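# Put three desk objects on their matching low shelves

## Task

Take each of the three objects now on the desk and set it on the top surface of the low shelf that already holds objects of the same kind. The robot must not tip over or be left leaning, or the task fails. Every object must stay put by itself at the end; one that is only held in place by the robot does not count.

## Robot and tools

ROBOT. A simulated Hello Robot Stretch 4 with one arm: an omni-wheel base, a lift that rides up a mast, a telescoping arm that reaches forward, a three-joint wrist (yaw, pitch, roll) and a two-finger gripper. It stands about 1.6 m tall. No part of the base rim is more than 0.23 m from the base origin. A loose object may occasionally get a brief nudge from outside.

FRAMES. Base frame: origin on the floor below the base centre, x ahead, y to the left, z up. hand_pose is reported in this frame and marks a point between the open fingertips. With all wrist joints at 0, its axes line up with the base axes. The printed position may be slightly wrong. The odometry frame is the base frame as it was when the scene began. base_odometry comes from wheel rotation only, so wheel slip shows up as travel. Its heading is in radians, left positive, from -3.142 to 3.142.

execute_actions. Argument "actions" is a list holding zero or one action. An empty list only reports state and images. Optional "cameras" lists the images wanted: head_camera, head_left_camera, head_right_camera, wrist_camera or all. Omitting it, null or ["all"] returns every camera, [] returns none, and an unknown name rejects the call. An action may contain:
- "base": exactly one relative move, measured from where the base last reported itself. translate_m drives straight, forward positive, -2 to 2 m. strafe_m slides sideways, left positive, -2 to 2 m. rotate_rad turns in place, counter-clockwise positive, -3.2 to 3.2 rad.
- "joints": a single dictionary of absolute targets keyed by joint name, not offsets. lift_m 0 to 1.2 m. arm_m 0 to 0.55 m extension. wrist_yaw_rad -1.134 to 4.276 (0 straight ahead, positive left, 3.14 tucked back; past 3.4 the arm may block it). wrist_pitch_rad -1.117 to 4.259 (0 level, 1.57 pointing down). wrist_roll_rad -1.117 to 4.259 (0 puts the fingers level; positive turns clockwise when viewed from behind). gripper_m -0.038 to 0.141 m, the fingertip gap; negative values press the tips together. Completion tolerances: lift and arm ±0.004, yaw and roll ±0.02, pitch ±0.05, gripper ±0.004.
- "pace": "slow", "default", "fast" or "max". Base top speeds are 0.1, 0.3, 0.4, 0.6 m/s and turning 1, 2, 3, 4 rad/s respectively; with the lift above 0.2 these are reduced, down to 0.3 m/s and 1 rad/s at full height.
- "contact_limits": {"arm_m": value}, 0 (gentlest) to 0.75 (firmest), default 0.5; the arm stops when it pushes harder than that.
- "end_of_arm": "enable_torque", sent alone, re-powers any wrist or gripper motor that shut off.
All motions in an action start together and may finish at different times. A joint or base left out may keep pushing toward an earlier target without the status showing it. Joint targets outside their range are clipped and reported; any other bad value or unknown key rejects the call with no motion. Each action is capped at 15 s. If a result reports a stop, the remaining robot calls in that same reply are skipped.

wait: "seconds" from 0 to 10; commands nothing, then returns state and images.
zoom_image: "camera" plus "region" [x0, y0, x1, y1] in pixels, top-left is (0,0), at most 504 by 504, taken from that camera's latest full image.
read_manual: optional "section", only "licences"; returns licence text and moves nothing.
finished_scene: "scene" is the current scene number; ends it irreversibly after the last command settles and tells whether the task succeeded. Replying without any tool call also ends things.

RESULTS. base_status and joint_status tell how each motion ended: "done" (for the base, wheels turned the commanded amount, slip included), "off_target", "contact_stop_at_<key>" (something blocked it; that part goes slack, so a lift may sag or wheels may roll), "limit_stop_at_<name>" including limit_stop_at_tilt (leaning over 6 degrees: lift, arm and wheels go slack and ignore commands until level) and limit_stop_at_own_body (self-collision guard), "time_out" and "torque_fault" (wrist or gripper motor overloaded and went limp; send enable_torque). on_its_own lists things not commanded in that call; its "held at" value is a target, not a position. lidar_m: 12 distances in metres from the base origin, 30 degree sectors starting straight ahead and going counter-clockwise (4th left, 7th behind, 10th right); "-" means nothing seen or closer than 0.25 m. It sees roughly 0.15 m up to robot height, including table tops, and may miss glass, thin legs and things behind. wrist_depth_mm: a 7 by 7 grid of median depths, 100 to 2000 mm, read from the top left; the robot's own parts appear. base_tilt in degrees, forward and right positive, with a fixed bias up to about 1.5. turned_by_wheels versus turned_by_imu: a gap over about 0.1 rad signals a bump or slip, and heading error is roughly their difference. motor_effort: percent of maximum, positive toward higher joint values, bracket shows the peak; wheel values positive mean turning right.

GRIPPING. Command a gripper_m smaller than the object's width; lower squeezes harder and pulls the object toward the wrist. Neither the reading nor "done" proves a grasp; look for a clear shift in gripper effort. A load in a level gripper shifts wrist_pitch effort. If the tips jam against a surface below, raise the lift.

CAUTIONS. To unfold at the start, send lift_m 0.4 with wrist_yaw_rad 0 together. Tilting the gripper up (pitch below -0.2) while rolled (roll below -0.4 or above 4) risks self-collision. Do not drive or turn carrying over 1 kg with arm_m above 0.2, especially at fast paces; avoid steady pushes or pulls with a high gripper or high contact limit, as both can topple the robot. Avoid pressing the gripper into things, holding over about 2 kg level, dropping or slamming objects, and hard collisions. Release objects so they rest without support before finishing. The simulation keeps running while replies are written, with the last command held.

Each tool is called after "Request:" as a command line: name --argument value for each argument, lists and objects as JSON in quotes; but a table of rows of numbers goes row by row, as --pt "numbers of a row", without its own name.

## Session

Request:
execute_actions --actions '[]'

Scene clock: 0.00 s.
base_odometry: x=+0.000 y=+0.000 heading=+0.000 (m, m, rad; odometry frame)
turned_by_wheels: +0.000 (rad since the last result)
turned_by_imu: +0.000 (rad since the last result)
base_tilt: forward=+0.3 right=+1.1 (deg)
lidar_m: 2.01 1.64 1.24 1.29 1.73 1.72 1.82 1.81 1.78 2.33 2.44 1.87
base_status: not commanded
joint_positions: lift_m=+0.254 arm_m=-0.002 wrist_yaw_rad=+3.141 wrist_pitch_rad=-0.015 wrist_roll_rad=+0.010 gripper_m=+0.057
joint_status: not commanded
motor_effort: lift_m=+18 arm_m=-1 wrist_yaw_rad=-1 wrist_pitch_rad=-7 wrist_roll_rad=+0 gripper_m=-3 wheel_0=+0 wheel_1=-1 wheel_2=+1 (%)
hand_pose: x=-0.1199 y=+0.0877 z=+0.4363 quat_wxyz=(+0.000, +0.007, +0.005, +1.000) (m; base frame)
wrist_depth_mm: - 140 - - - - 1808 / - 118 158 - - 1983 1808 / - 124 163 - - 1983 1661 / 138 139 234 - - 1921 1708 / 1756 - - - - 1983 1756 / 1661 1708 196 1756 206 1921 1576 / 1118 1025 1160 111 1118 1205 1229
pictures: head_camera, head_left_camera, head_right_camera, wrist_camera
Images, in order (width x height): head_camera 420x560, head_left_camera 420x672, head_right_camera 420x672, wrist_camera 616x392.

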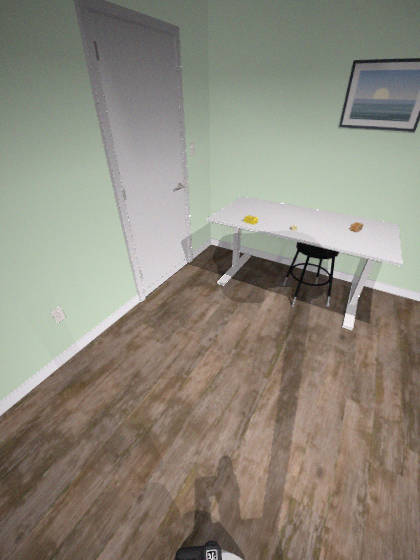

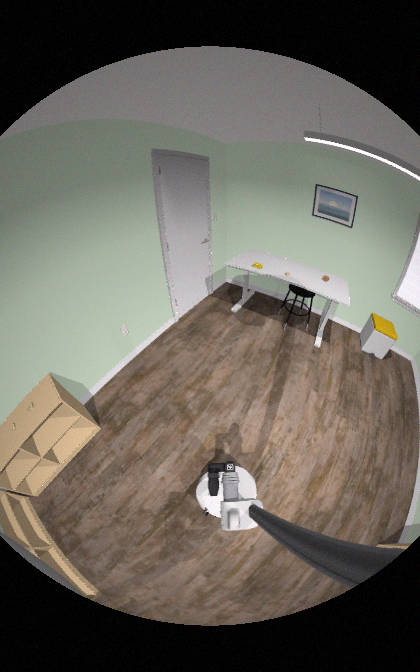

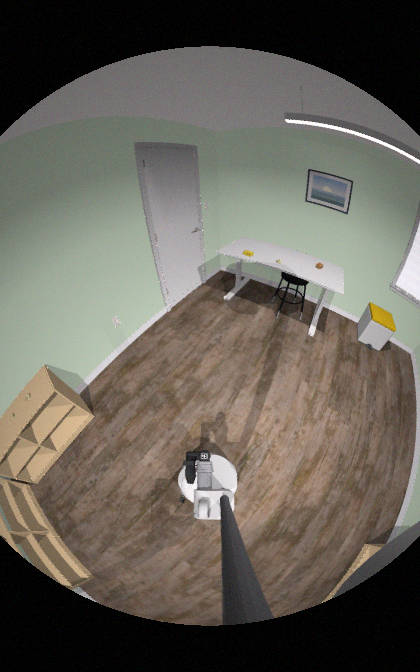

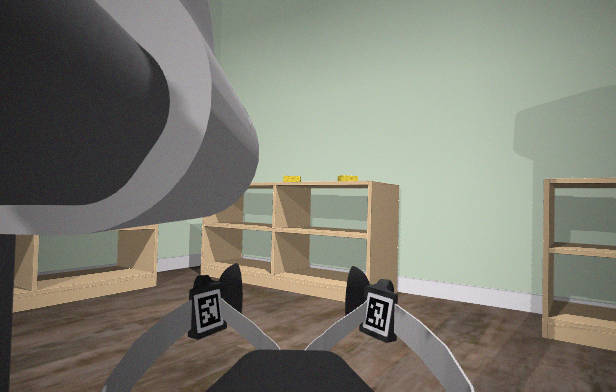

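Request:
zoom_image --camera "head_camera" --region '[200, 180, 420, 280]'

Request:
execute_actions --actions '[{"base":{"rotate_rad":2.2},"joints":{"lift_m":0.9,"wrist_yaw_rad":0,"wrist_pitch_rad":0.5},"pace":"fast"}]'

Region (200, 180, 420, 280) of head_camera's 420x560 image, scaled by 2.291, with more detail than that image has; it fills the top 229 rows of this view, and the rest is white.

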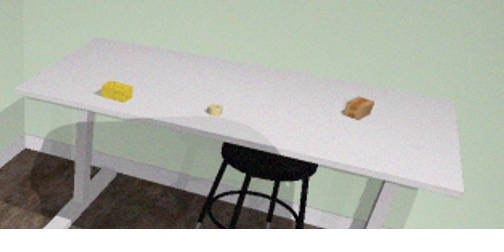

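Scene clock: 9.90 s.
base_odometry: x=+0.000 y=+0.000 heading=+2.199 (m, m, rad; odometry frame)
turned_by_wheels: +2.199 (rad since the last result)
turned_by_imu: +2.187 (rad since the last result)
base_tilt: forward=+0.2 right=+1.1 (deg)
lidar_m: 1.71 1.72 1.90 1.79 1.79 2.44 1.88 1.87 1.94 1.59 1.24 1.34
base_status: done
joint_positions: lift_m=+0.900 arm_m=-0.002 wrist_yaw_rad=+0.000 wrist_pitch_rad=+0.502 wrist_roll_rad=+0.010 gripper_m=+0.057
joint_status: all done
motor_effort: lift_m=+21(18) arm_m=+0(1) wrist_yaw_rad=-1(7) wrist_pitch_rad=-6(7) wrist_roll_rad=-1(1) gripper_m=-3(1) wheel_0=-2(8) wheel_1=-3(10) wheel_2=-4(16) (%)
hand_pose: x=+0.4215 y=-0.0873 z=+0.9392 quat_wxyz=(+0.969, +0.005, +0.248, -0.001) (m; base frame)
wrist_depth_mm: 1537 1618 1661 1808 1983 1808 1397 / 1576 1661 1808 1983 - 1808 1464 / 1708 1863 1983 1921 1921 1618 1366 / 1808 1863 1863 1983 - 1661 1182 / 1708 1756 1708 1808 1808 1661 1229 / 1397 1430 196 1464 207 1464 1366 / 1229 1205 1255 111 1255 1308 1229
pictures: head_camera, head_left_camera, head_right_camera, wrist_camera
Images, in order (width x height): head_camera 420x560, head_left_camera 420x672, head_right_camera 420x672, wrist_camera 616x392.

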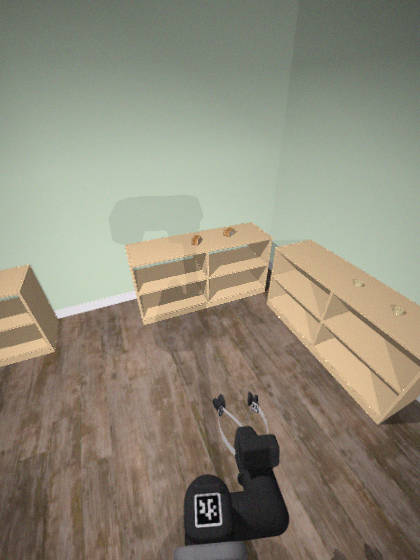

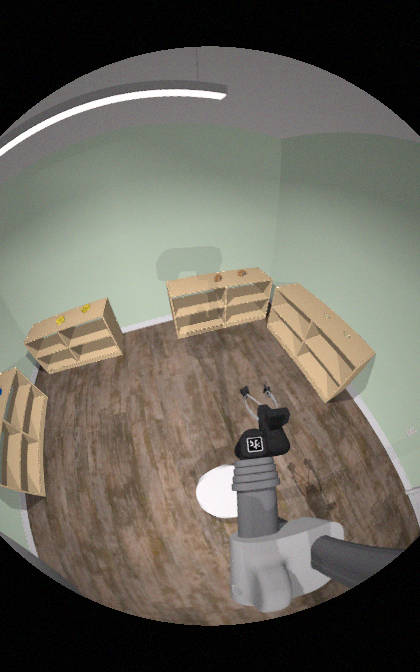

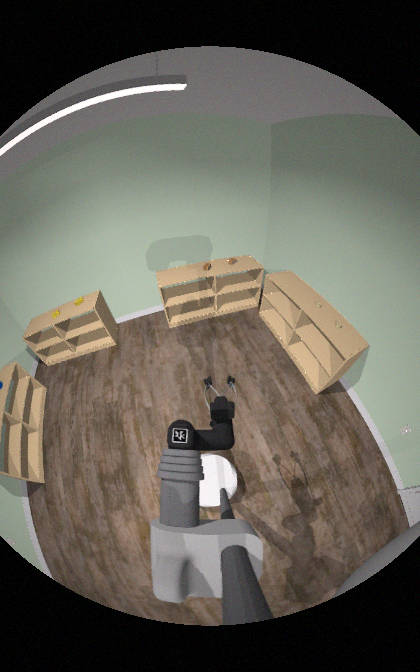

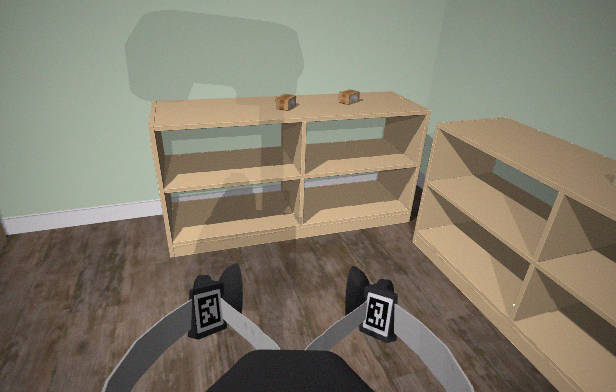

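Request:
execute_actions --actions '[{"base":{"rotate_rad":-2.72},"joints":{"gripper_m":0.12},"pace":"fast"}]' --cameras '[]'

Request:
execute_actions --actions '[{"base":{"translate_m":1.2},"pace":"fast"}]' --cameras '["head_camera","wrist_camera"]'

Scene clock: 28.47 s.
base_odometry: x=+0.000 y=+0.000 heading=-0.520 (m, m, rad; odometry frame)
turned_by_wheels: -2.720 (rad since the last result)
turned_by_imu: -2.703 (rad since the last result)
base_tilt: forward=+0.3 right=+1.1 (deg)
lidar_m: 1.86 2.03 1.63 1.24 1.31 1.74 1.71 1.83 1.81 1.78 2.30 2.43
base_status: done
joint_positions: lift_m=+0.900 arm_m=-0.002 wrist_yaw_rad=+0.000 wrist_pitch_rad=+0.502 wrist_roll_rad=+0.010 gripper_m=+0.120
joint_status: all done
motor_effort: lift_m=+19(21) arm_m=+0(1) wrist_yaw_rad=+0(2) wrist_pitch_rad=-6(6) wrist_roll_rad=-1(0) gripper_m=+1(4) wheel_0=+1(7) wheel_1=+1(7) wheel_2=+3(10) (%)
hand_pose: x=+0.4215 y=-0.0874 z=+0.9394 quat_wxyz=(+0.969, +0.005, +0.248, -0.001) (m; base frame)
wrist_depth_mm: - - - - - - - / - - - 1921 - - - / - - - - - - - / - - - - - - - / 1756 1661 1756 1756 1808 1756 1863 / 1397 213 1430 1499 212 1464 1499 / 1255 1205 1229 111 1281 1255 1308
pictures: none
No camera images: the call's "cameras" was empty. Leave "cameras" out to get every camera's image.

Scene clock: 33.03 s.
base_odometry: x=+1.041 y=-0.596 heading=-0.520 (m, m, rad; odometry frame)
turned_by_wheels: +0.000 (rad since the last result)
turned_by_imu: -0.002 (rad since the last result)
base_tilt: forward=+0.3 right=+1.1 (deg)
lidar_m: 0.67 0.74 1.06 1.47 1.61 1.87 2.93 2.51 2.31 2.27 1.46 0.66
base_status: done
joint_positions: lift_m=+0.900 arm_m=-0.002 wrist_yaw_rad=+0.000 wrist_pitch_rad=+0.502 wrist_roll_rad=+0.010 gripper_m=+0.120
joint_status: not commanded
motor_effort: lift_m=+19(19) arm_m=+0(1) wrist_yaw_rad=-2(1) wrist_pitch_rad=-6(6) wrist_roll_rad=-1(1) gripper_m=+0(2) wheel_0=+1(8) wheel_1=+2(5) wheel_2=-3(17) (%)
hand_pose: x=+0.4215 y=-0.0874 z=+0.9394 quat_wxyz=(+0.969, +0.005, +0.248, -0.001) (m; base frame)
wrist_depth_mm: 1182 1160 1098 1138 1098 1098 1060 / 1255 1205 1205 1205 1182 1160 1138 / 991 1008 1025 1042 1078 1205 1205 / 741 741 759 768 788 798 1308 / 597 603 609 615 627 627 1366 / 1430 212 559 1138 212 539 559 / 1255 1205 1229 111 1229 1281 1308
pictures: head_camera, wrist_camera
Images, in order (width x height): head_camera 420x560, wrist_camera 616x392.

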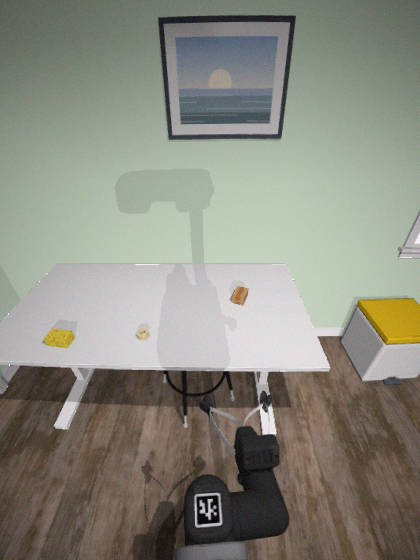

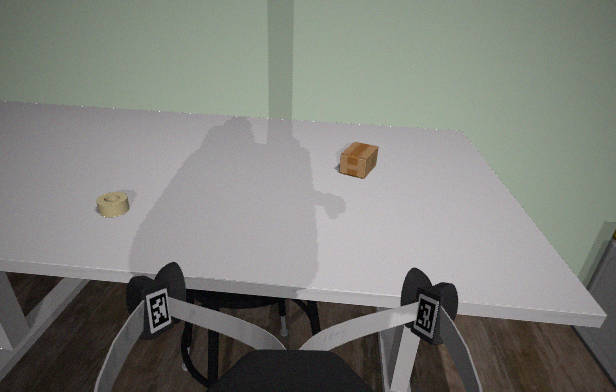

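Request:
execute_actions --actions '[{"base":{"strafe_m":-0.07},"joints":{"lift_m":0.8,"arm_m":0.2}}]' --cameras '[]'

Request:
execute_actions --actions '[{"base":{"translate_m":0.2},"joints":{"arm_m":0.3}}]' --cameras '["head_camera","wrist_camera"]'

Scene clock: 41.80 s.
base_odometry: x=+1.006 y=-0.657 heading=-0.520 (m, m, rad; odometry frame)
turned_by_wheels: +0.000 (rad since the last result)
turned_by_imu: +0.000 (rad since the last result)
base_tilt: forward=+0.3 right=+1.1 (deg)
lidar_m: 0.66 0.72 1.03 1.52 1.67 1.90 2.93 2.40 2.23 2.19 1.41 0.69
base_status: done
joint_positions: lift_m=+0.800 arm_m=+0.199 wrist_yaw_rad=+0.000 wrist_pitch_rad=+0.502 wrist_roll_rad=+0.010 gripper_m=+0.120
joint_status: all done
motor_effort: lift_m=+15(19) arm_m=+7(9) wrist_yaw_rad=-2(1) wrist_pitch_rad=-6(6) wrist_roll_rad=-1(1) gripper_m=+0(0) wheel_0=-1(10) wheel_1=+0(11) wheel_2=+0(3) (%)
hand_pose: x=+0.6225 y=-0.0874 z=+0.8397 quat_wxyz=(+0.969, +0.005, +0.248, -0.001) (m; base frame)
wrist_depth_mm: 960 960 946 917 904 891 878 / 1025 991 976 991 991 960 931 / 723 750 750 723 798 878 1008 / 539 544 554 569 574 585 1060 / 427 433 442 449 455 459 466 / 357 213 357 368 211 377 382 / 1025 330 324 111 320 314 329
pictures: none
No camera images: the call's "cameras" was empty. Leave "cameras" out to get every camera's image.

Scene clock: 43.87 s.
base_odometry: x=+1.180 y=-0.756 heading=-0.520 (m, m, rad; odometry frame)
turned_by_wheels: +0.000 (rad since the last result)
turned_by_imu: +0.000 (rad since the last result)
base_tilt: forward=+0.3 right=+1.1 (deg)
lidar_m: 0.46 0.51 0.71 1.52 1.66 2.04 3.12 2.42 2.27 2.20 1.27 0.48
base_status: done
joint_positions: lift_m=+0.800 arm_m=+0.299 wrist_yaw_rad=+0.000 wrist_pitch_rad=+0.502 wrist_roll_rad=+0.010 gripper_m=+0.120
joint_status: all done
motor_effort: lift_m=+16(16) arm_m=+7(8) wrist_yaw_rad=+0(0) wrist_pitch_rad=-6(6) wrist_roll_rad=-1(1) gripper_m=+1(0) wheel_0=+3(6) wheel_1=+2(7) wheel_2=-3(11) (%)
hand_pose: x=+0.7226 y=-0.0874 z=+0.8397 quat_wxyz=(+0.969, +0.005, +0.248, -0.001) (m; base frame)
wrist_depth_mm: 691 668 654 647 634 621 615 / 741 723 707 691 691 668 647 / 715 732 750 723 715 707 715 / 535 544 554 559 574 597 699 / 433 436 442 430 404 462 466 / 357 213 357 366 212 379 382 / 306 301 312 111 319 314 324
pictures: head_camera, wrist_camera
Images, in order (width x height): head_camera 420x560, wrist_camera 616x392.

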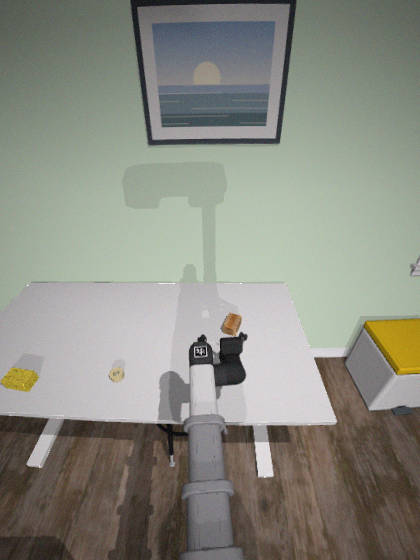

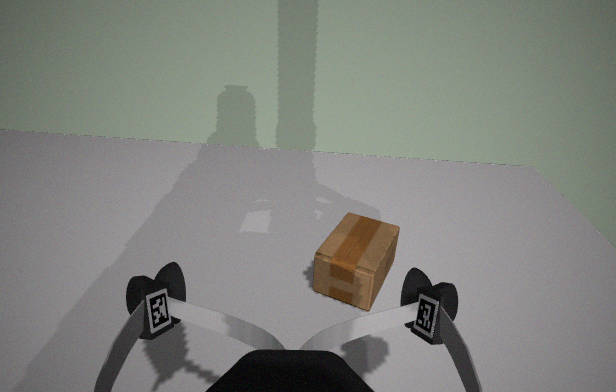

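Request:
execute_actions --actions '[{"joints":{"wrist_yaw_rad":-0.25,"lift_m":0.74,"arm_m":0.36,"gripper_m":0.14}}]' --cameras '["head_camera","wrist_camera"]'

Scene clock: 53.47 s.
base_odometry: x=+1.180 y=-0.756 heading=-0.520 (m, m, rad; odometry frame)
turned_by_wheels: +0.000 (rad since the last result)
turned_by_imu: +0.000 (rad since the last result)
base_tilt: forward=+0.3 right=+1.1 (deg)
lidar_m: 0.46 0.49 0.75 1.51 1.66 2.06 3.15 2.42 2.27 2.21 1.28 0.48
base_status: not commanded
joint_positions: lift_m=+0.740 arm_m=+0.359 wrist_yaw_rad=-0.250 wrist_pitch_rad=+0.502 wrist_roll_rad=+0.010 gripper_m=+0.140
joint_status: all done
motor_effort: lift_m=+15(14) arm_m=+7(10) wrist_yaw_rad=-1(5) wrist_pitch_rad=-6(7) wrist_roll_rad=+0(1) gripper_m=+1(2) wheel_0=+3(3) wheel_1=+2(2) wheel_2=-3(3) (%)
hand_pose: x=+0.7531 y=-0.1472 z=+0.7797 quat_wxyz=(+0.961, +0.036, +0.246, -0.122) (m; base frame)
wrist_depth_mm: 564 580 603 627 647 668 699 / 597 621 634 668 691 732 741 / 559 569 591 603 621 768 820 / 415 427 430 402 452 459 878 / 332 340 315 322 355 362 368 / 277 200 286 289 274 277 297 / 240 237 243 111 249 243 254
pictures: head_camera, wrist_camera
Images, in order (width x height): head_camera 420x560, wrist_camera 616x392.

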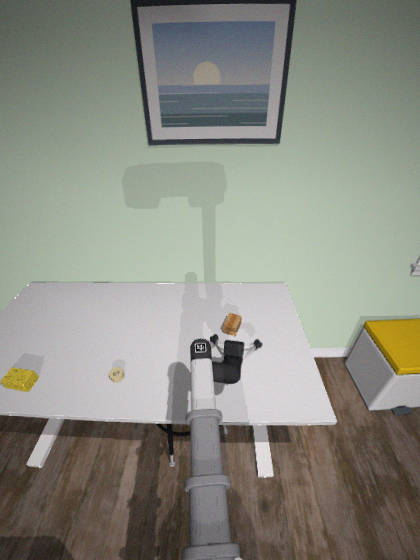

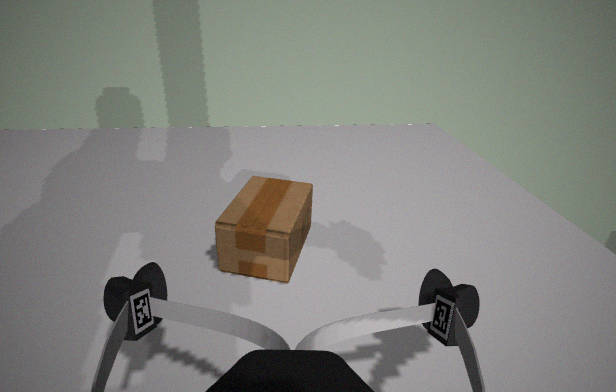

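Request:
execute_actions --actions '[{"base":{"strafe_m":0.045},"joints":{"lift_m":0.715,"arm_m":0.42}}]' --cameras '[]'

Request:
execute_actions --actions '[{"joints":{"arm_m":0.49}}]' --cameras '["wrist_camera"]'

Scene clock: 60.60 s.
base_odometry: x=+1.202 y=-0.717 heading=-0.520 (m, m, rad; odometry frame)
turned_by_wheels: +0.000 (rad since the last result)
turned_by_imu: +0.000 (rad since the last result)
base_tilt: forward=+0.3 right=+1.1 (deg)
lidar_m: 0.47 0.49 0.77 1.46 1.60 2.02 3.13 2.52 2.32 2.27 0.62 0.48
base_status: done
joint_positions: lift_m=+0.715 arm_m=+0.419 wrist_yaw_rad=-0.250 wrist_pitch_rad=+0.502 wrist_roll_rad=+0.010 gripper_m=+0.140
joint_status: all done
motor_effort: lift_m=+15(16) arm_m=+7(8) wrist_yaw_rad=+0(1) wrist_pitch_rad=-6(6) wrist_roll_rad=-1(1) gripper_m=+1(1) wheel_0=-1(10) wheel_1=+1(9) wheel_2=+0(2) (%)
hand_pose: x=+0.8130 y=-0.1473 z=+0.7547 quat_wxyz=(+0.961, +0.036, +0.246, -0.122) (m; base frame)
wrist_depth_mm: 512 535 544 574 591 603 634 / 549 569 591 615 634 661 691 / 492 508 521 535 544 549 732 / 370 375 384 351 377 407 413 / 294 300 303 249 300 317 320 / 245 200 253 254 240 245 264 / 211 209 216 111 220 216 224
pictures: none
No camera images: the call's "cameras" was empty. Leave "cameras" out to get every camera's image.

Scene clock: 61.73 s.
base_odometry: x=+1.202 y=-0.717 heading=-0.520 (m, m, rad; odometry frame)
turned_by_wheels: +0.000 (rad since the last result)
turned_by_imu: +0.000 (rad since the last result)
base_tilt: forward=+0.3 right=+1.1 (deg)
lidar_m: 0.46 0.50 0.74 1.46 1.60 2.01 3.12 2.51 2.30 2.25 0.63 0.48
base_status: not commanded
joint_positions: lift_m=+0.715 arm_m=+0.489 wrist_yaw_rad=-0.250 wrist_pitch_rad=+0.502 wrist_roll_rad=+0.010 gripper_m=+0.140
joint_status: all done
motor_effort: lift_m=+15(15) arm_m=+7(7) wrist_yaw_rad=-1(0) wrist_pitch_rad=-6(6) wrist_roll_rad=-1(1) gripper_m=+1(0) wheel_0=-1(1) wheel_1=+1(1) wheel_2=+0(0) (%)
hand_pose: x=+0.8830 y=-0.1473 z=+0.7547 quat_wxyz=(+0.961, +0.036, +0.246, -0.122) (m; base frame)
wrist_depth_mm: 459 473 488 504 525 544 564 / 484 504 517 539 564 580 609 / 500 521 521 530 544 564 647 / 370 379 379 389 399 402 410 / 297 297 303 283 238 317 322 / 245 198 251 208 198 245 265 / 211 209 214 111 213 216 224
pictures: wrist_camera
Images, in order (width x height): wrist_camera 616x392.

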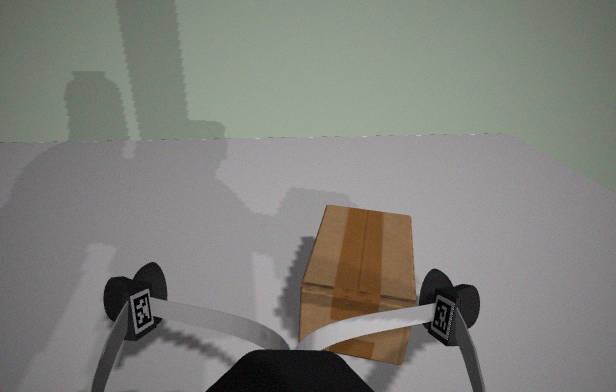

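Request:
execute_actions --actions '[{"base":{"strafe_m":-0.035},"joints":{"arm_m":0.51}}]' --cameras '[]'

Request:
execute_actions --actions '[{"joints":{"gripper_m":0.02}}]' --cameras '["wrist_camera"]'

Request:
execute_actions --actions '[{"joints":{"lift_m":0.8}}]' --cameras '["wrist_camera"]'

Scene clock: 69.23 s.
base_odometry: x=+1.185 y=-0.748 heading=-0.520 (m, m, rad; odometry frame)
turned_by_wheels: +0.000 (rad since the last result)
turned_by_imu: +0.000 (rad since the last result)
base_tilt: forward=+0.3 right=+1.1 (deg)
lidar_m: 0.44 0.48 0.76 1.51 1.64 2.05 3.12 2.43 2.28 2.23 0.61 0.46
base_status: done
joint_positions: lift_m=+0.715 arm_m=+0.509 wrist_yaw_rad=-0.250 wrist_pitch_rad=+0.502 wrist_roll_rad=+0.010 gripper_m=+0.140
joint_status: all done
motor_effort: lift_m=+15(15) arm_m=+7(7) wrist_yaw_rad=-2(1) wrist_pitch_rad=-6(6) wrist_roll_rad=-1(1) gripper_m=+1(2) wheel_0=-1(8) wheel_1=+0(9) wheel_2=+0(1) (%)
hand_pose: x=+0.9030 y=-0.1473 z=+0.7547 quat_wxyz=(+0.961, +0.036, +0.246, -0.122) (m; base frame)
wrist_depth_mm: 436 449 466 484 508 521 535 / 466 484 500 517 544 559 580 / 484 504 521 544 559 574 627 / 370 375 382 389 397 404 413 / 294 297 304 226 310 319 322 / 246 200 234 187 206 244 263 / 210 210 214 111 218 215 223
pictures: none
No camera images: the call's "cameras" was empty. Leave "cameras" out to get every camera's image.

Scene clock: 71.40 s.
base_odometry: x=+1.185 y=-0.748 heading=-0.520 (m, m, rad; odometry frame)
turned_by_wheels: +0.000 (rad since the last result)
turned_by_imu: +0.000 (rad since the last result)
base_tilt: forward=+0.3 right=+1.1 (deg)
lidar_m: 0.44 0.51 0.74 1.50 1.62 2.04 3.16 2.44 2.28 2.23 0.62 0.48
base_status: not commanded
joint_positions: lift_m=+0.715 arm_m=+0.509 wrist_yaw_rad=-0.250 wrist_pitch_rad=+0.502 wrist_roll_rad=+0.010 gripper_m=+0.020
joint_status: all done
motor_effort: lift_m=+15(15) arm_m=+7(7) wrist_yaw_rad=+1(0) wrist_pitch_rad=-8(7) wrist_roll_rad=-1(1) gripper_m=-23(20) wheel_0=-1(1) wheel_1=-1(1) wheel_2=+0(0) (%)
hand_pose: x=+0.9030 y=-0.1473 z=+0.7546 quat_wxyz=(+0.961, +0.036, +0.246, -0.122) (m; base frame)
wrist_depth_mm: 436 449 466 480 500 521 544 / 462 480 500 521 544 564 580 / 480 504 517 539 554 554 634 / 368 375 377 387 394 399 413 / 293 297 291 216 310 314 320 / 244 246 183 178 190 258 262 / 210 200 202 111 213 213 224
pictures: wrist_camera
Images, in order (width x height): wrist_camera 616x392.

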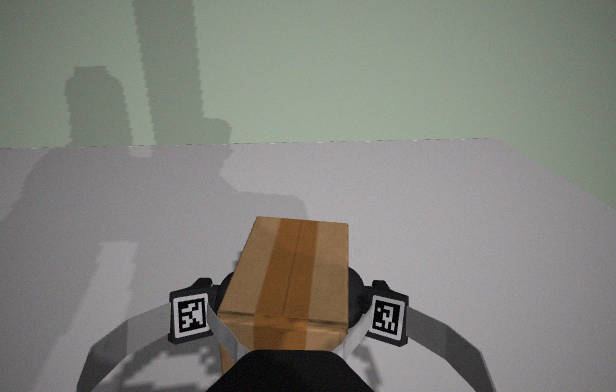

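Scene clock: 72.73 s.
base_odometry: x=+1.185 y=-0.748 heading=-0.520 (m, m, rad; odometry frame)
turned_by_wheels: +0.000 (rad since the last result)
turned_by_imu: +0.000 (rad since the last result)
base_tilt: forward=+0.3 right=+1.1 (deg)
lidar_m: 0.46 0.50 0.73 1.52 1.65 2.05 3.13 2.43 2.28 2.23 0.63 0.48
base_status: not commanded
joint_positions: lift_m=+0.800 arm_m=+0.509 wrist_yaw_rad=-0.250 wrist_pitch_rad=+0.503 wrist_roll_rad=+0.010 gripper_m=+0.020
joint_status: all done
motor_effort: lift_m=+21(27) arm_m=+7(7) wrist_yaw_rad=+1(1) wrist_pitch_rad=-8(8) wrist_roll_rad=-1(1) gripper_m=-21(21) wheel_0=-1(1) wheel_1=+0(1) wheel_2=+0(0) (%)
hand_pose: x=+0.9029 y=-0.1473 z=+0.8390 quat_wxyz=(+0.961, +0.036, +0.246, -0.122) (m; base frame)
wrist_depth_mm: 439 452 466 488 504 525 539 / 466 484 504 517 544 559 574 / 496 517 535 559 580 603 640 / 517 539 554 574 574 634 683 / 430 433 421 216 449 459 759 / 353 357 183 179 191 379 384 / 304 291 294 111 307 310 324
pictures: wrist_camera
Images, in order (width x height): wrist_camera 616x392.

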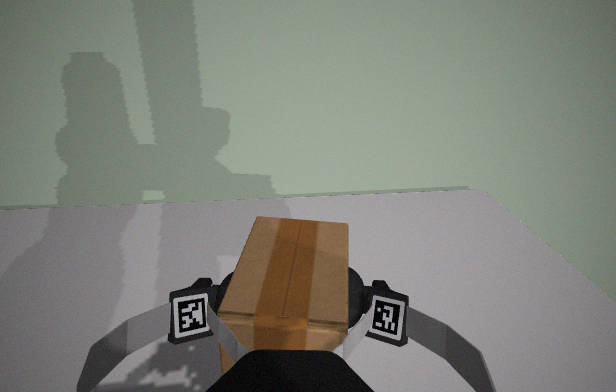

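Request:
execute_actions --actions '[{"base":{"translate_m":-0.15},"joints":{"arm_m":0.0}}]' --cameras '[]'

Request:
execute_actions --actions '[{"base":{"rotate_rad":3.02}}]' --cameras '[]'

Request:
execute_actions --actions '[{"base":{"translate_m":2.0},"joints":{"lift_m":0.7},"pace":"fast"}]' --cameras '["head_camera","wrist_camera"]'

Scene clock: 81.97 s.
base_odometry: x=+1.055 y=-0.673 heading=-0.520 (m, m, rad; odometry frame)
turned_by_wheels: +0.000 (rad since the last result)
turned_by_imu: +0.001 (rad since the last result)
base_tilt: forward=+0.3 right=+1.1 (deg)
lidar_m: 0.62 0.67 0.99 1.52 1.65 1.95 3.00 2.43 2.26 2.21 1.38 0.63
base_status: done
joint_positions: lift_m=+0.800 arm_m=+0.001 wrist_yaw_rad=-0.250 wrist_pitch_rad=+0.503 wrist_roll_rad=+0.010 gripper_m=+0.020
joint_status: all done
motor_effort: lift_m=+21(21) arm_m=-7(10) wrist_yaw_rad=+1(1) wrist_pitch_rad=-10(9) wrist_roll_rad=-1(1) gripper_m=-22(22) wheel_0=-3(6) wheel_1=-3(8) wheel_2=+3(13) (%)
hand_pose: x=+0.3955 y=-0.1473 z=+0.8389 quat_wxyz=(+0.961, +0.036, +0.246, -0.122) (m; base frame)
wrist_depth_mm: 991 1042 1042 1098 1118 1160 1229 / 1025 1078 1078 1118 1229 1281 1336 / 715 741 750 768 1255 1336 1397 / 535 549 559 569 585 1336 1182 / 433 455 455 216 1537 1336 1138 / 891 640 183 178 189 1308 1205 / 1060 1060 842 111 1118 1118 1182
pictures: none
No camera images: the call's "cameras" was empty. Leave "cameras" out to get every camera's image.

Scene clock: 84.77 s.
base_odometry: x=+1.055 y=-0.673 heading=+2.499 (m, m, rad; odometry frame)
turned_by_wheels: +3.019 (rad since the last result)
turned_by_imu: +3.002 (rad since the last result)
base_tilt: forward=+0.3 right=+1.1 (deg)
lidar_m: 2.95 2.66 2.30 2.22 1.46 0.65 0.62 0.64 0.88 1.52 1.58 1.95
base_status: done
joint_positions: lift_m=+0.800 arm_m=+0.001 wrist_yaw_rad=-0.250 wrist_pitch_rad=+0.503 wrist_roll_rad=+0.010 gripper_m=+0.020
joint_status: not commanded
motor_effort: lift_m=+20(21) arm_m=-8(8) wrist_yaw_rad=-2(0) wrist_pitch_rad=-9(10) wrist_roll_rad=-1(1) gripper_m=-21(22) wheel_0=-3(7) wheel_1=-3(9) wheel_2=-5(9) (%)
hand_pose: x=+0.3956 y=-0.1472 z=+0.8390 quat_wxyz=(+0.961, +0.036, +0.246, -0.122) (m; base frame)
wrist_depth_mm: - - - - - 1863 1464 / - - - - - 1808 1464 / - - - - - 1708 1499 / 1921 1983 - - - 1863 1537 / 1576 1576 1576 216 1661 1661 1576 / 1308 1281 182 178 190 1366 1366 / 1098 1042 1098 111 1118 1098 1205
pictures: none
No camera images: the call's "cameras" was empty. Leave "cameras" out to get every camera's image.

Scene clock: 91.20 s.
base_odometry: x=-0.546 y=+0.525 heading=+2.499 (m, m, rad; odometry frame)
turned_by_wheels: +0.000 (rad since the last result)
turned_by_imu: -0.003 (rad since the last result)
base_tilt: forward=+0.3 right=+1.1 (deg)
lidar_m: 0.95 1.22 1.31 1.90 1.93 3.13 3.46 2.18 1.15 1.08 1.12 1.00
base_status: done
joint_positions: lift_m=+0.700 arm_m=+0.001 wrist_yaw_rad=-0.250 wrist_pitch_rad=+0.503 wrist_roll_rad=+0.010 gripper_m=+0.020
joint_status: all done
motor_effort: lift_m=+16(17) arm_m=-7(8) wrist_yaw_rad=+0(0) wrist_pitch_rad=-10(10) wrist_roll_rad=-1(1) gripper_m=-22(21) wheel_0=+2(7) wheel_1=+3(8) wheel_2=-1(10) (%)
hand_pose: x=+0.3955 y=-0.1472 z=+0.7393 quat_wxyz=(+0.961, +0.036, +0.246, -0.122) (m; base frame)
wrist_depth_mm: 904 976 1008 1098 1160 1229 1308 / 976 1025 1042 1118 1182 1255 1366 / 1042 831 842 917 917 1281 1078 / 1098 1025 1118 1138 1060 1160 1182 / 1160 1060 917 216 1160 1336 1397 / 1138 1098 183 177 192 1205 1229 / 1008 960 976 111 1025 1008 1060
pictures: head_camera, wrist_camera
Images, in order (width x height): head_camera 420x560, wrist_camera 616x392.

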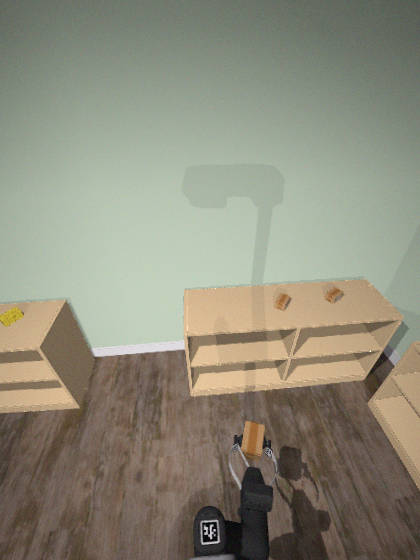

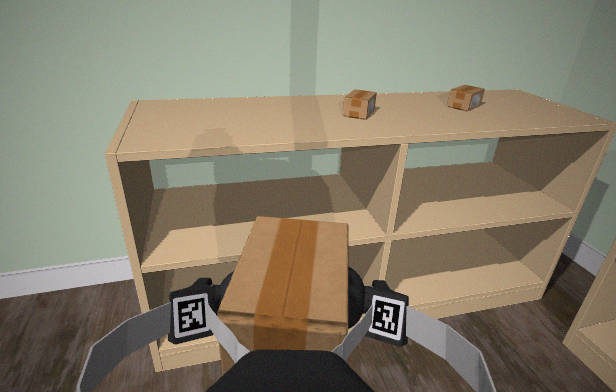

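Request:
execute_actions --actions '[{"base":{"translate_m":0.22},"joints":{"arm_m":0.5}}]' --cameras '["head_camera","wrist_camera"]'

Scene clock: 98.63 s.
base_odometry: x=-0.722 y=+0.657 heading=+2.499 (m, m, rad; odometry frame)
turned_by_wheels: +0.000 (rad since the last result)
turned_by_imu: +0.000 (rad since the last result)
base_tilt: forward=+0.3 right=+1.0 (deg)
lidar_m: 0.73 1.16 1.07 1.90 1.96 3.16 3.70 2.18 1.13 1.07 1.05 0.75
base_status: done
joint_positions: lift_m=+0.700 arm_m=+0.499 wrist_yaw_rad=-0.250 wrist_pitch_rad=+0.503 wrist_roll_rad=+0.010 gripper_m=+0.020
joint_status: all done
motor_effort: lift_m=+16(16) arm_m=+7(7) wrist_yaw_rad=-1(1) wrist_pitch_rad=-9(8) wrist_roll_rad=-1(1) gripper_m=-21(21) wheel_0=+1(6) wheel_1=+1(8) wheel_2=-1(13) (%)
hand_pose: x=+0.8929 y=-0.1472 z=+0.7394 quat_wxyz=(+0.961, +0.036, +0.246, -0.122) (m; base frame)
wrist_depth_mm: 336 357 379 399 427 459 492 / 359 382 404 430 459 492 530 / 379 404 430 462 500 539 591 / 404 430 466 500 535 585 634 / 433 455 439 216 469 477 484 / 370 370 183 178 192 394 394 / 317 303 304 111 322 320 338
pictures: head_camera, wrist_camera
Images, in order (width x height): head_camera 420x560, wrist_camera 616x392.

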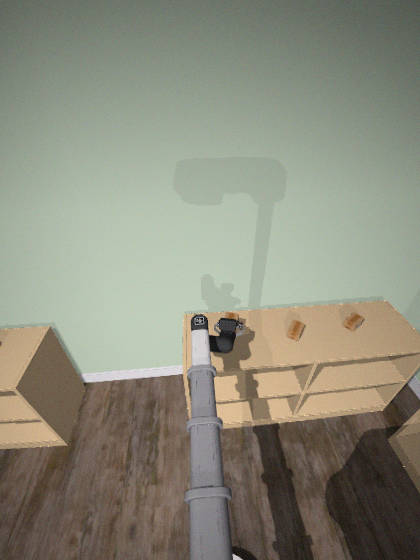

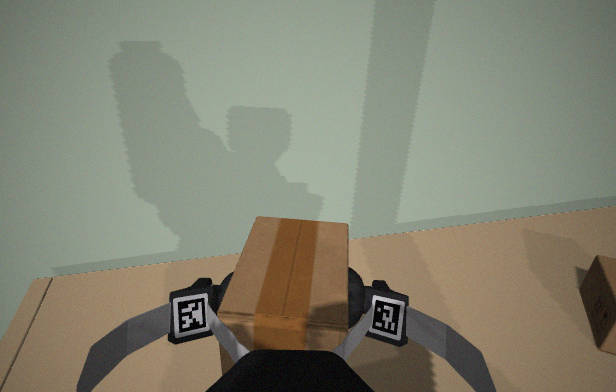

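Request:
execute_actions --actions '[{"joints":{"lift_m":0.607},"pace":"slow"}]' --cameras '[]'

Request:
execute_actions --actions '[{"joints":{"gripper_m":0.12}}]' --cameras '["wrist_camera"]'

Scene clock: 107.53 s.
base_odometry: x=-0.722 y=+0.657 heading=+2.499 (m, m, rad; odometry frame)
turned_by_wheels: +0.000 (rad since the last result)
turned_by_imu: +0.000 (rad since the last result)
base_tilt: forward=+0.3 right=+1.1 (deg)
lidar_m: 0.72 1.16 1.04 1.90 1.96 3.15 3.70 2.19 1.14 1.07 1.07 0.77
base_status: not commanded
joint_positions: lift_m=+0.607 arm_m=+0.499 wrist_yaw_rad=-0.250 wrist_pitch_rad=+0.503 wrist_roll_rad=+0.010 gripper_m=+0.020
joint_status: all done
motor_effort: lift_m=+16(16) arm_m=+7(7) wrist_yaw_rad=-1(2) wrist_pitch_rad=-9(8) wrist_roll_rad=-2(1) gripper_m=-23(20) wheel_0=+0(0) wheel_1=+1(1) wheel_2=-1(1) (%)
hand_pose: x=+0.8929 y=-0.1472 z=+0.6464 quat_wxyz=(+0.961, +0.036, +0.246, -0.122) (m; base frame)
wrist_depth_mm: 336 357 377 404 430 462 492 / 357 379 399 427 466 500 530 / 379 402 430 459 500 535 574 / 392 377 384 392 402 402 418 / 298 301 294 217 315 319 322 / 248 249 183 178 190 262 266 / 211 203 204 111 216 215 224
pictures: none
No camera images: the call's "cameras" was empty. Leave "cameras" out to get every camera's image.

Scene clock: 109.40 s.
base_odometry: x=-0.722 y=+0.657 heading=+2.499 (m, m, rad; odometry frame)
turned_by_wheels: +0.000 (rad since the last result)
turned_by_imu: +0.000 (rad since the last result)
base_tilt: forward=+0.3 right=+1.1 (deg)
lidar_m: 0.71 1.17 1.06 1.91 1.98 3.16 3.70 2.16 1.14 1.05 1.06 0.76
base_status: not commanded
joint_positions: lift_m=+0.607 arm_m=+0.499 wrist_yaw_rad=-0.250 wrist_pitch_rad=+0.502 wrist_roll_rad=+0.010 gripper_m=+0.120
joint_status: all done
motor_effort: lift_m=+16(16) arm_m=+7(7) wrist_yaw_rad=-2(1) wrist_pitch_rad=-7(9) wrist_roll_rad=-1(1) gripper_m=+1(24) wheel_0=+0(0) wheel_1=+1(1) wheel_2=-1(1) (%)
hand_pose: x=+0.8930 y=-0.1472 z=+0.6465 quat_wxyz=(+0.961, +0.036, +0.246, -0.122) (m; base frame)
wrist_depth_mm: 338 357 379 402 427 459 492 / 359 382 402 430 455 496 535 / 382 407 427 462 500 530 580 / 392 377 384 392 402 413 415 / 297 301 306 229 314 320 325 / 248 213 195 190 213 264 265 / 212 210 210 111 220 217 226
pictures: wrist_camera
Images, in order (width x height): wrist_camera 616x392.

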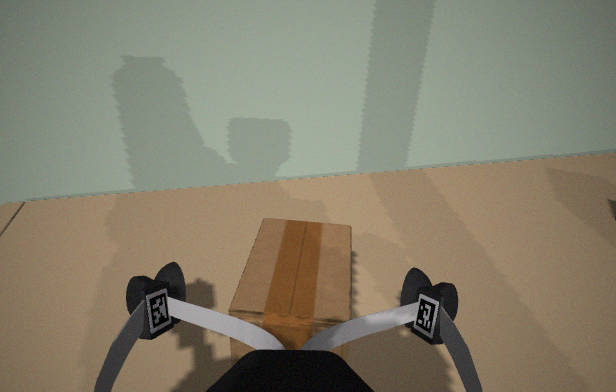

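Request:
execute_actions --actions '[{"joints":{"lift_m":0.8,"arm_m":0.0},"pace":"fast"}]' --cameras '[]'

Request:
execute_actions --actions '[{"base":{"rotate_rad":-2.965},"joints":{"wrist_yaw_rad":-0.08},"pace":"fast"}]' --cameras '[]'

Request:
execute_actions --actions '[{"base":{"translate_m":2.0},"joints":{"arm_m":0.4,"lift_m":0.75},"pace":"fast"}]' --cameras '["head_camera","wrist_camera"]'

Scene clock: 122.50 s.
base_odometry: x=-0.722 y=+0.657 heading=+2.499 (m, m, rad; odometry frame)
turned_by_wheels: +0.000 (rad since the last result)
turned_by_imu: +0.000 (rad since the last result)
base_tilt: forward=+0.3 right=+1.1 (deg)
lidar_m: 0.72 1.12 1.08 1.91 1.97 3.17 3.70 2.17 1.15 1.07 1.04 0.76
base_status: not commanded
joint_positions: lift_m=+0.800 arm_m=+0.001 wrist_yaw_rad=-0.250 wrist_pitch_rad=+0.502 wrist_roll_rad=+0.010 gripper_m=+0.120
joint_status: all done
motor_effort: lift_m=+21(22) arm_m=-7(7) wrist_yaw_rad=+1(1) wrist_pitch_rad=-7(8) wrist_roll_rad=-1(1) gripper_m=+0(1) wheel_0=+0(0) wheel_1=+1(1) wheel_2=-2(1) (%)
hand_pose: x=+0.3956 y=-0.1473 z=+0.8392 quat_wxyz=(+0.961, +0.036, +0.246, -0.122) (m; base frame)
wrist_depth_mm: 741 778 820 878 931 1008 1060 / 778 820 878 931 1025 1098 1205 / 831 878 917 976 1042 1160 1229 / 891 820 750 809 778 820 842 / 946 609 640 683 768 1060 1078 / 1025 212 831 866 212 931 1042 / 1060 732 750 111 991 1042 1098
pictures: none
No camera images: the call's "cameras" was empty. Leave "cameras" out to get every camera's image.

Scene clock: 125.13 s.
base_odometry: x=-0.723 y=+0.657 heading=-0.465 (m, m, rad; odometry frame)
turned_by_wheels: -2.964 (rad since the last result)
turned_by_imu: -2.947 (rad since the last result)
base_tilt: forward=+0.3 right=+1.1 (deg)
lidar_m: 2.83 1.89 1.09 1.07 0.93 0.74 0.72 1.07 1.22 1.91 2.07 2.86
base_status: done
joint_positions: lift_m=+0.800 arm_m=+0.001 wrist_yaw_rad=-0.080 wrist_pitch_rad=+0.502 wrist_roll_rad=+0.010 gripper_m=+0.120
joint_status: all done
motor_effort: lift_m=+20(21) arm_m=-7(8) wrist_yaw_rad=-1(6) wrist_pitch_rad=-6(6) wrist_roll_rad=+0(1) gripper_m=+0(0) wheel_0=+3(6) wheel_1=+3(10) wheel_2=+3(11) (%)
hand_pose: x=+0.4173 y=-0.1073 z=+0.8393 quat_wxyz=(+0.968, +0.015, +0.248, -0.040) (m; base frame)
wrist_depth_mm: - - - - - - - / - - - - - - - / - - - - - - - / 1983 1983 - - - - - / 1618 1618 1576 1661 1618 1618 1661 / 1281 209 1308 1366 216 1366 1366 / 1118 1078 1118 111 1182 1138 1182
pictures: none
No camera images: the call's "cameras" was empty. Leave "cameras" out to get every camera's image.

Scene clock: 131.57 s.
base_odometry: x=+1.065 y=-0.239 heading=-0.465 (m, m, rad; odometry frame)
turned_by_wheels: +0.000 (rad since the last result)
turned_by_imu: -0.002 (rad since the last result)
base_tilt: forward=+0.2 right=+1.1 (deg)
lidar_m: 0.85 0.94 1.19 1.19 1.32 1.56 2.71 2.77 2.44 2.57 1.08 0.86
base_status: done
joint_positions: lift_m=+0.750 arm_m=+0.399 wrist_yaw_rad=-0.080 wrist_pitch_rad=+0.502 wrist_roll_rad=+0.010 gripper_m=+0.120
joint_status: all done
motor_effort: lift_m=+16(14) arm_m=+7(7) wrist_yaw_rad=-1(1) wrist_pitch_rad=-6(6) wrist_roll_rad=-1(1) gripper_m=+1(0) wheel_0=+1(8) wheel_1=+2(5) wheel_2=+1(15) (%)
hand_pose: x=+0.8148 y=-0.1073 z=+0.7896 quat_wxyz=(+0.968, +0.015, +0.248, -0.040) (m; base frame)
wrist_depth_mm: 946 931 904 917 891 904 878 / 891 917 946 931 946 931 931 / 574 597 615 634 640 654 668 / 436 445 455 442 469 484 488 / 351 355 359 366 368 375 384 / 301 208 294 301 213 309 310 / 946 1060 1060 111 1042 290 287
pictures: head_camera, wrist_camera
Images, in order (width x height): head_camera 420x560, wrist_camera 616x392.

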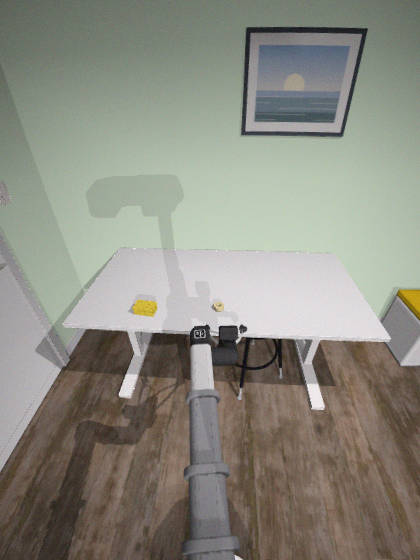

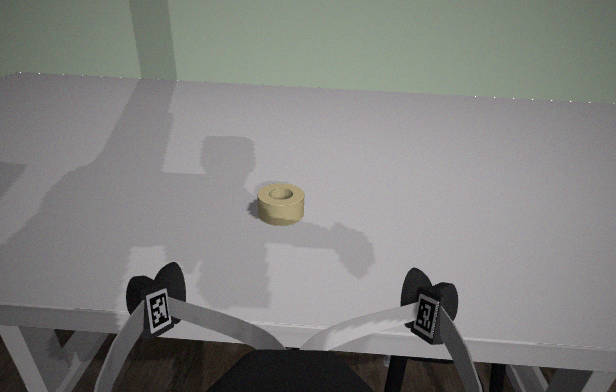

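Request:
execute_actions --actions '[{"base":{"translate_m":0.17}}]' --cameras '[]'

Request:
execute_actions --actions '[{"joints":{"lift_m":0.71}}]' --cameras '["wrist_camera"]'

Scene clock: 137.50 s.
base_odometry: x=+1.217 y=-0.316 heading=-0.465 (m, m, rad; odometry frame)
turned_by_wheels: +0.000 (rad since the last result)
turned_by_imu: +0.000 (rad since the last result)
base_tilt: forward=+0.3 right=+1.1 (deg)
lidar_m: 0.69 0.74 1.17 1.17 1.28 1.68 2.89 2.79 2.56 2.59 0.87 0.68
base_status: done
joint_positions: lift_m=+0.750 arm_m=+0.399 wrist_yaw_rad=-0.080 wrist_pitch_rad=+0.502 wrist_roll_rad=+0.010 gripper_m=+0.120
joint_status: not commanded
motor_effort: lift_m=+16(16) arm_m=+7(7) wrist_yaw_rad=-2(2) wrist_pitch_rad=-5(6) wrist_roll_rad=-1(1) gripper_m=+0(0) wheel_0=+0(7) wheel_1=+1(5) wheel_2=-1(13) (%)
hand_pose: x=+0.8148 y=-0.1073 z=+0.7896 quat_wxyz=(+0.968, +0.015, +0.248, -0.040) (m; base frame)
wrist_depth_mm: 788 778 750 750 759 741 741 / 831 820 820 809 809 788 798 / 585 597 615 627 640 661 683 / 439 442 452 459 469 480 488 / 347 355 359 362 370 379 384 / 293 210 279 278 213 307 312 / 251 246 254 111 259 256 265
pictures: none
No camera images: the call's "cameras" was empty. Leave "cameras" out to get every camera's image.

Scene clock: 138.50 s.
base_odometry: x=+1.217 y=-0.316 heading=-0.465 (m, m, rad; odometry frame)
turned_by_wheels: +0.000 (rad since the last result)
turned_by_imu: +0.000 (rad since the last result)
base_tilt: forward=+0.3 right=+1.1 (deg)
lidar_m: 0.69 0.75 1.19 1.17 1.30 1.67 2.89 2.79 2.54 2.58 0.88 0.69
base_status: not commanded
joint_positions: lift_m=+0.710 arm_m=+0.399 wrist_yaw_rad=-0.080 wrist_pitch_rad=+0.502 wrist_roll_rad=+0.010 gripper_m=+0.120
joint_status: all done
motor_effort: lift_m=+16(15) arm_m=+7(7) wrist_yaw_rad=+0(1) wrist_pitch_rad=-6(6) wrist_roll_rad=-1(1) gripper_m=+1(1) wheel_0=+1(1) wheel_1=+1(1) wheel_2=-2(1) (%)
hand_pose: x=+0.8148 y=-0.1073 z=+0.7497 quat_wxyz=(+0.968, +0.015, +0.248, -0.040) (m; base frame)
wrist_depth_mm: 788 768 768 768 750 750 732 / 715 741 788 788 788 778 788 / 477 488 504 512 530 549 554 / 362 368 370 379 384 392 397 / 287 290 294 286 304 307 312 / 239 210 233 233 212 254 256 / 205 202 208 111 213 210 217
pictures: wrist_camera
Images, in order (width x height): wrist_camera 616x392.

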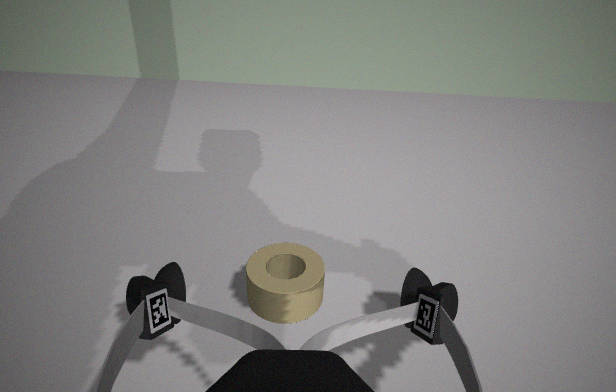

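Request:
execute_actions --actions '[{"joints":{"arm_m":0.428,"lift_m":0.706}}]' --cameras '["wrist_camera"]'

Request:
execute_actions --actions '[{"joints":{"gripper_m":0.01}}]' --cameras '[]'

Request:
execute_actions --actions '[{"joints":{"lift_m":0.78}}]' --cameras '["wrist_camera"]'

Scene clock: 145.80 s.
base_odometry: x=+1.217 y=-0.316 heading=-0.465 (m, m, rad; odometry frame)
turned_by_wheels: +0.000 (rad since the last result)
turned_by_imu: +0.000 (rad since the last result)
base_tilt: forward=+0.2 right=+1.1 (deg)
lidar_m: 0.68 0.75 1.18 1.16 1.29 1.66 2.90 2.81 2.55 2.59 0.87 0.69
base_status: not commanded
joint_positions: lift_m=+0.706 arm_m=+0.427 wrist_yaw_rad=-0.080 wrist_pitch_rad=+0.501 wrist_roll_rad=+0.010 gripper_m=+0.120
joint_status: all done
motor_effort: lift_m=+15(14) arm_m=+7(8) wrist_yaw_rad=+2(0) wrist_pitch_rad=-5(6) wrist_roll_rad=-1(1) gripper_m=+1(1) wheel_0=+1(0) wheel_1=+2(2) wheel_2=-2(1) (%)
hand_pose: x=+0.8426 y=-0.1074 z=+0.7458 quat_wxyz=(+0.968, +0.015, +0.248, -0.040) (m; base frame)
wrist_depth_mm: 750 750 750 732 732 723 715 / 723 732 768 759 741 759 750 / 473 484 500 512 521 535 549 / 351 359 366 373 382 387 397 / 283 286 290 296 298 301 307 / 236 208 215 224 216 241 251 / 202 198 206 111 209 207 214
pictures: wrist_camera
Images, in order (width x height): wrist_camera 616x392.

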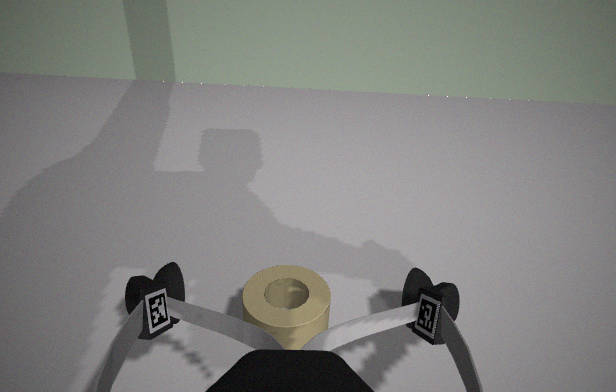

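Scene clock: 147.77 s.
base_odometry: x=+1.217 y=-0.316 heading=-0.465 (m, m, rad; odometry frame)
turned_by_wheels: +0.000 (rad since the last result)
turned_by_imu: +0.000 (rad since the last result)
base_tilt: forward=+0.3 right=+1.0 (deg)
lidar_m: 0.70 0.77 1.17 1.17 1.29 1.68 2.91 2.81 2.55 2.59 0.88 0.67
base_status: not commanded
joint_positions: lift_m=+0.706 arm_m=+0.427 wrist_yaw_rad=-0.080 wrist_pitch_rad=+0.502 wrist_roll_rad=+0.010 gripper_m=+0.010
joint_status: all done
motor_effort: lift_m=+15(15) arm_m=+8(7) wrist_yaw_rad=+1(1) wrist_pitch_rad=-6(5) wrist_roll_rad=-1(1) gripper_m=-20(22) wheel_0=+0(0) wheel_1=+1(1) wheel_2=-2(2) (%)
hand_pose: x=+0.8427 y=-0.1074 z=+0.7458 quat_wxyz=(+0.968, +0.015, +0.248, -0.040) (m; base frame)
wrist_depth_mm: 759 759 759 741 732 723 707 / 715 732 759 759 759 750 750 / 469 484 496 504 517 535 544 / 349 357 364 373 377 387 392 / 282 285 289 291 297 301 306 / 235 236 193 202 192 247 251 / 200 192 199 111 204 200 213
pictures: none
No camera images: the call's "cameras" was empty. Leave "cameras" out to get every camera's image.

Scene clock: 149.03 s.
base_odometry: x=+1.217 y=-0.316 heading=-0.465 (m, m, rad; odometry frame)
turned_by_wheels: +0.000 (rad since the last result)
turned_by_imu: +0.000 (rad since the last result)
base_tilt: forward=+0.3 right=+1.1 (deg)
lidar_m: 0.68 0.74 1.18 1.16 1.28 1.69 2.88 2.81 2.55 2.59 0.87 0.68
base_status: not commanded
joint_positions: lift_m=+0.780 arm_m=+0.427 wrist_yaw_rad=-0.080 wrist_pitch_rad=+0.502 wrist_roll_rad=+0.010 gripper_m=+0.010
joint_status: all done
motor_effort: lift_m=+21(20) arm_m=+7(7) wrist_yaw_rad=-2(0) wrist_pitch_rad=-6(6) wrist_roll_rad=+0(1) gripper_m=-21(21) wheel_0=+1(1) wheel_1=+1(2) wheel_2=-2(1) (%)
hand_pose: x=+0.8427 y=-0.1074 z=+0.8192 quat_wxyz=(+0.968, +0.015, +0.248, -0.040) (m; base frame)
wrist_depth_mm: 759 741 741 732 732 723 715 / 820 788 788 778 768 778 750 / 654 683 691 707 723 750 750 / 496 504 508 521 535 544 559 / 397 407 407 415 415 424 433 / 332 336 193 204 192 349 351 / 282 271 281 111 289 282 301
pictures: wrist_camera
Images, in order (width x height): wrist_camera 616x392.

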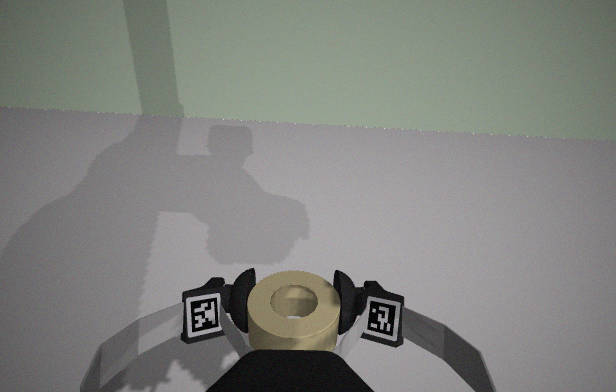

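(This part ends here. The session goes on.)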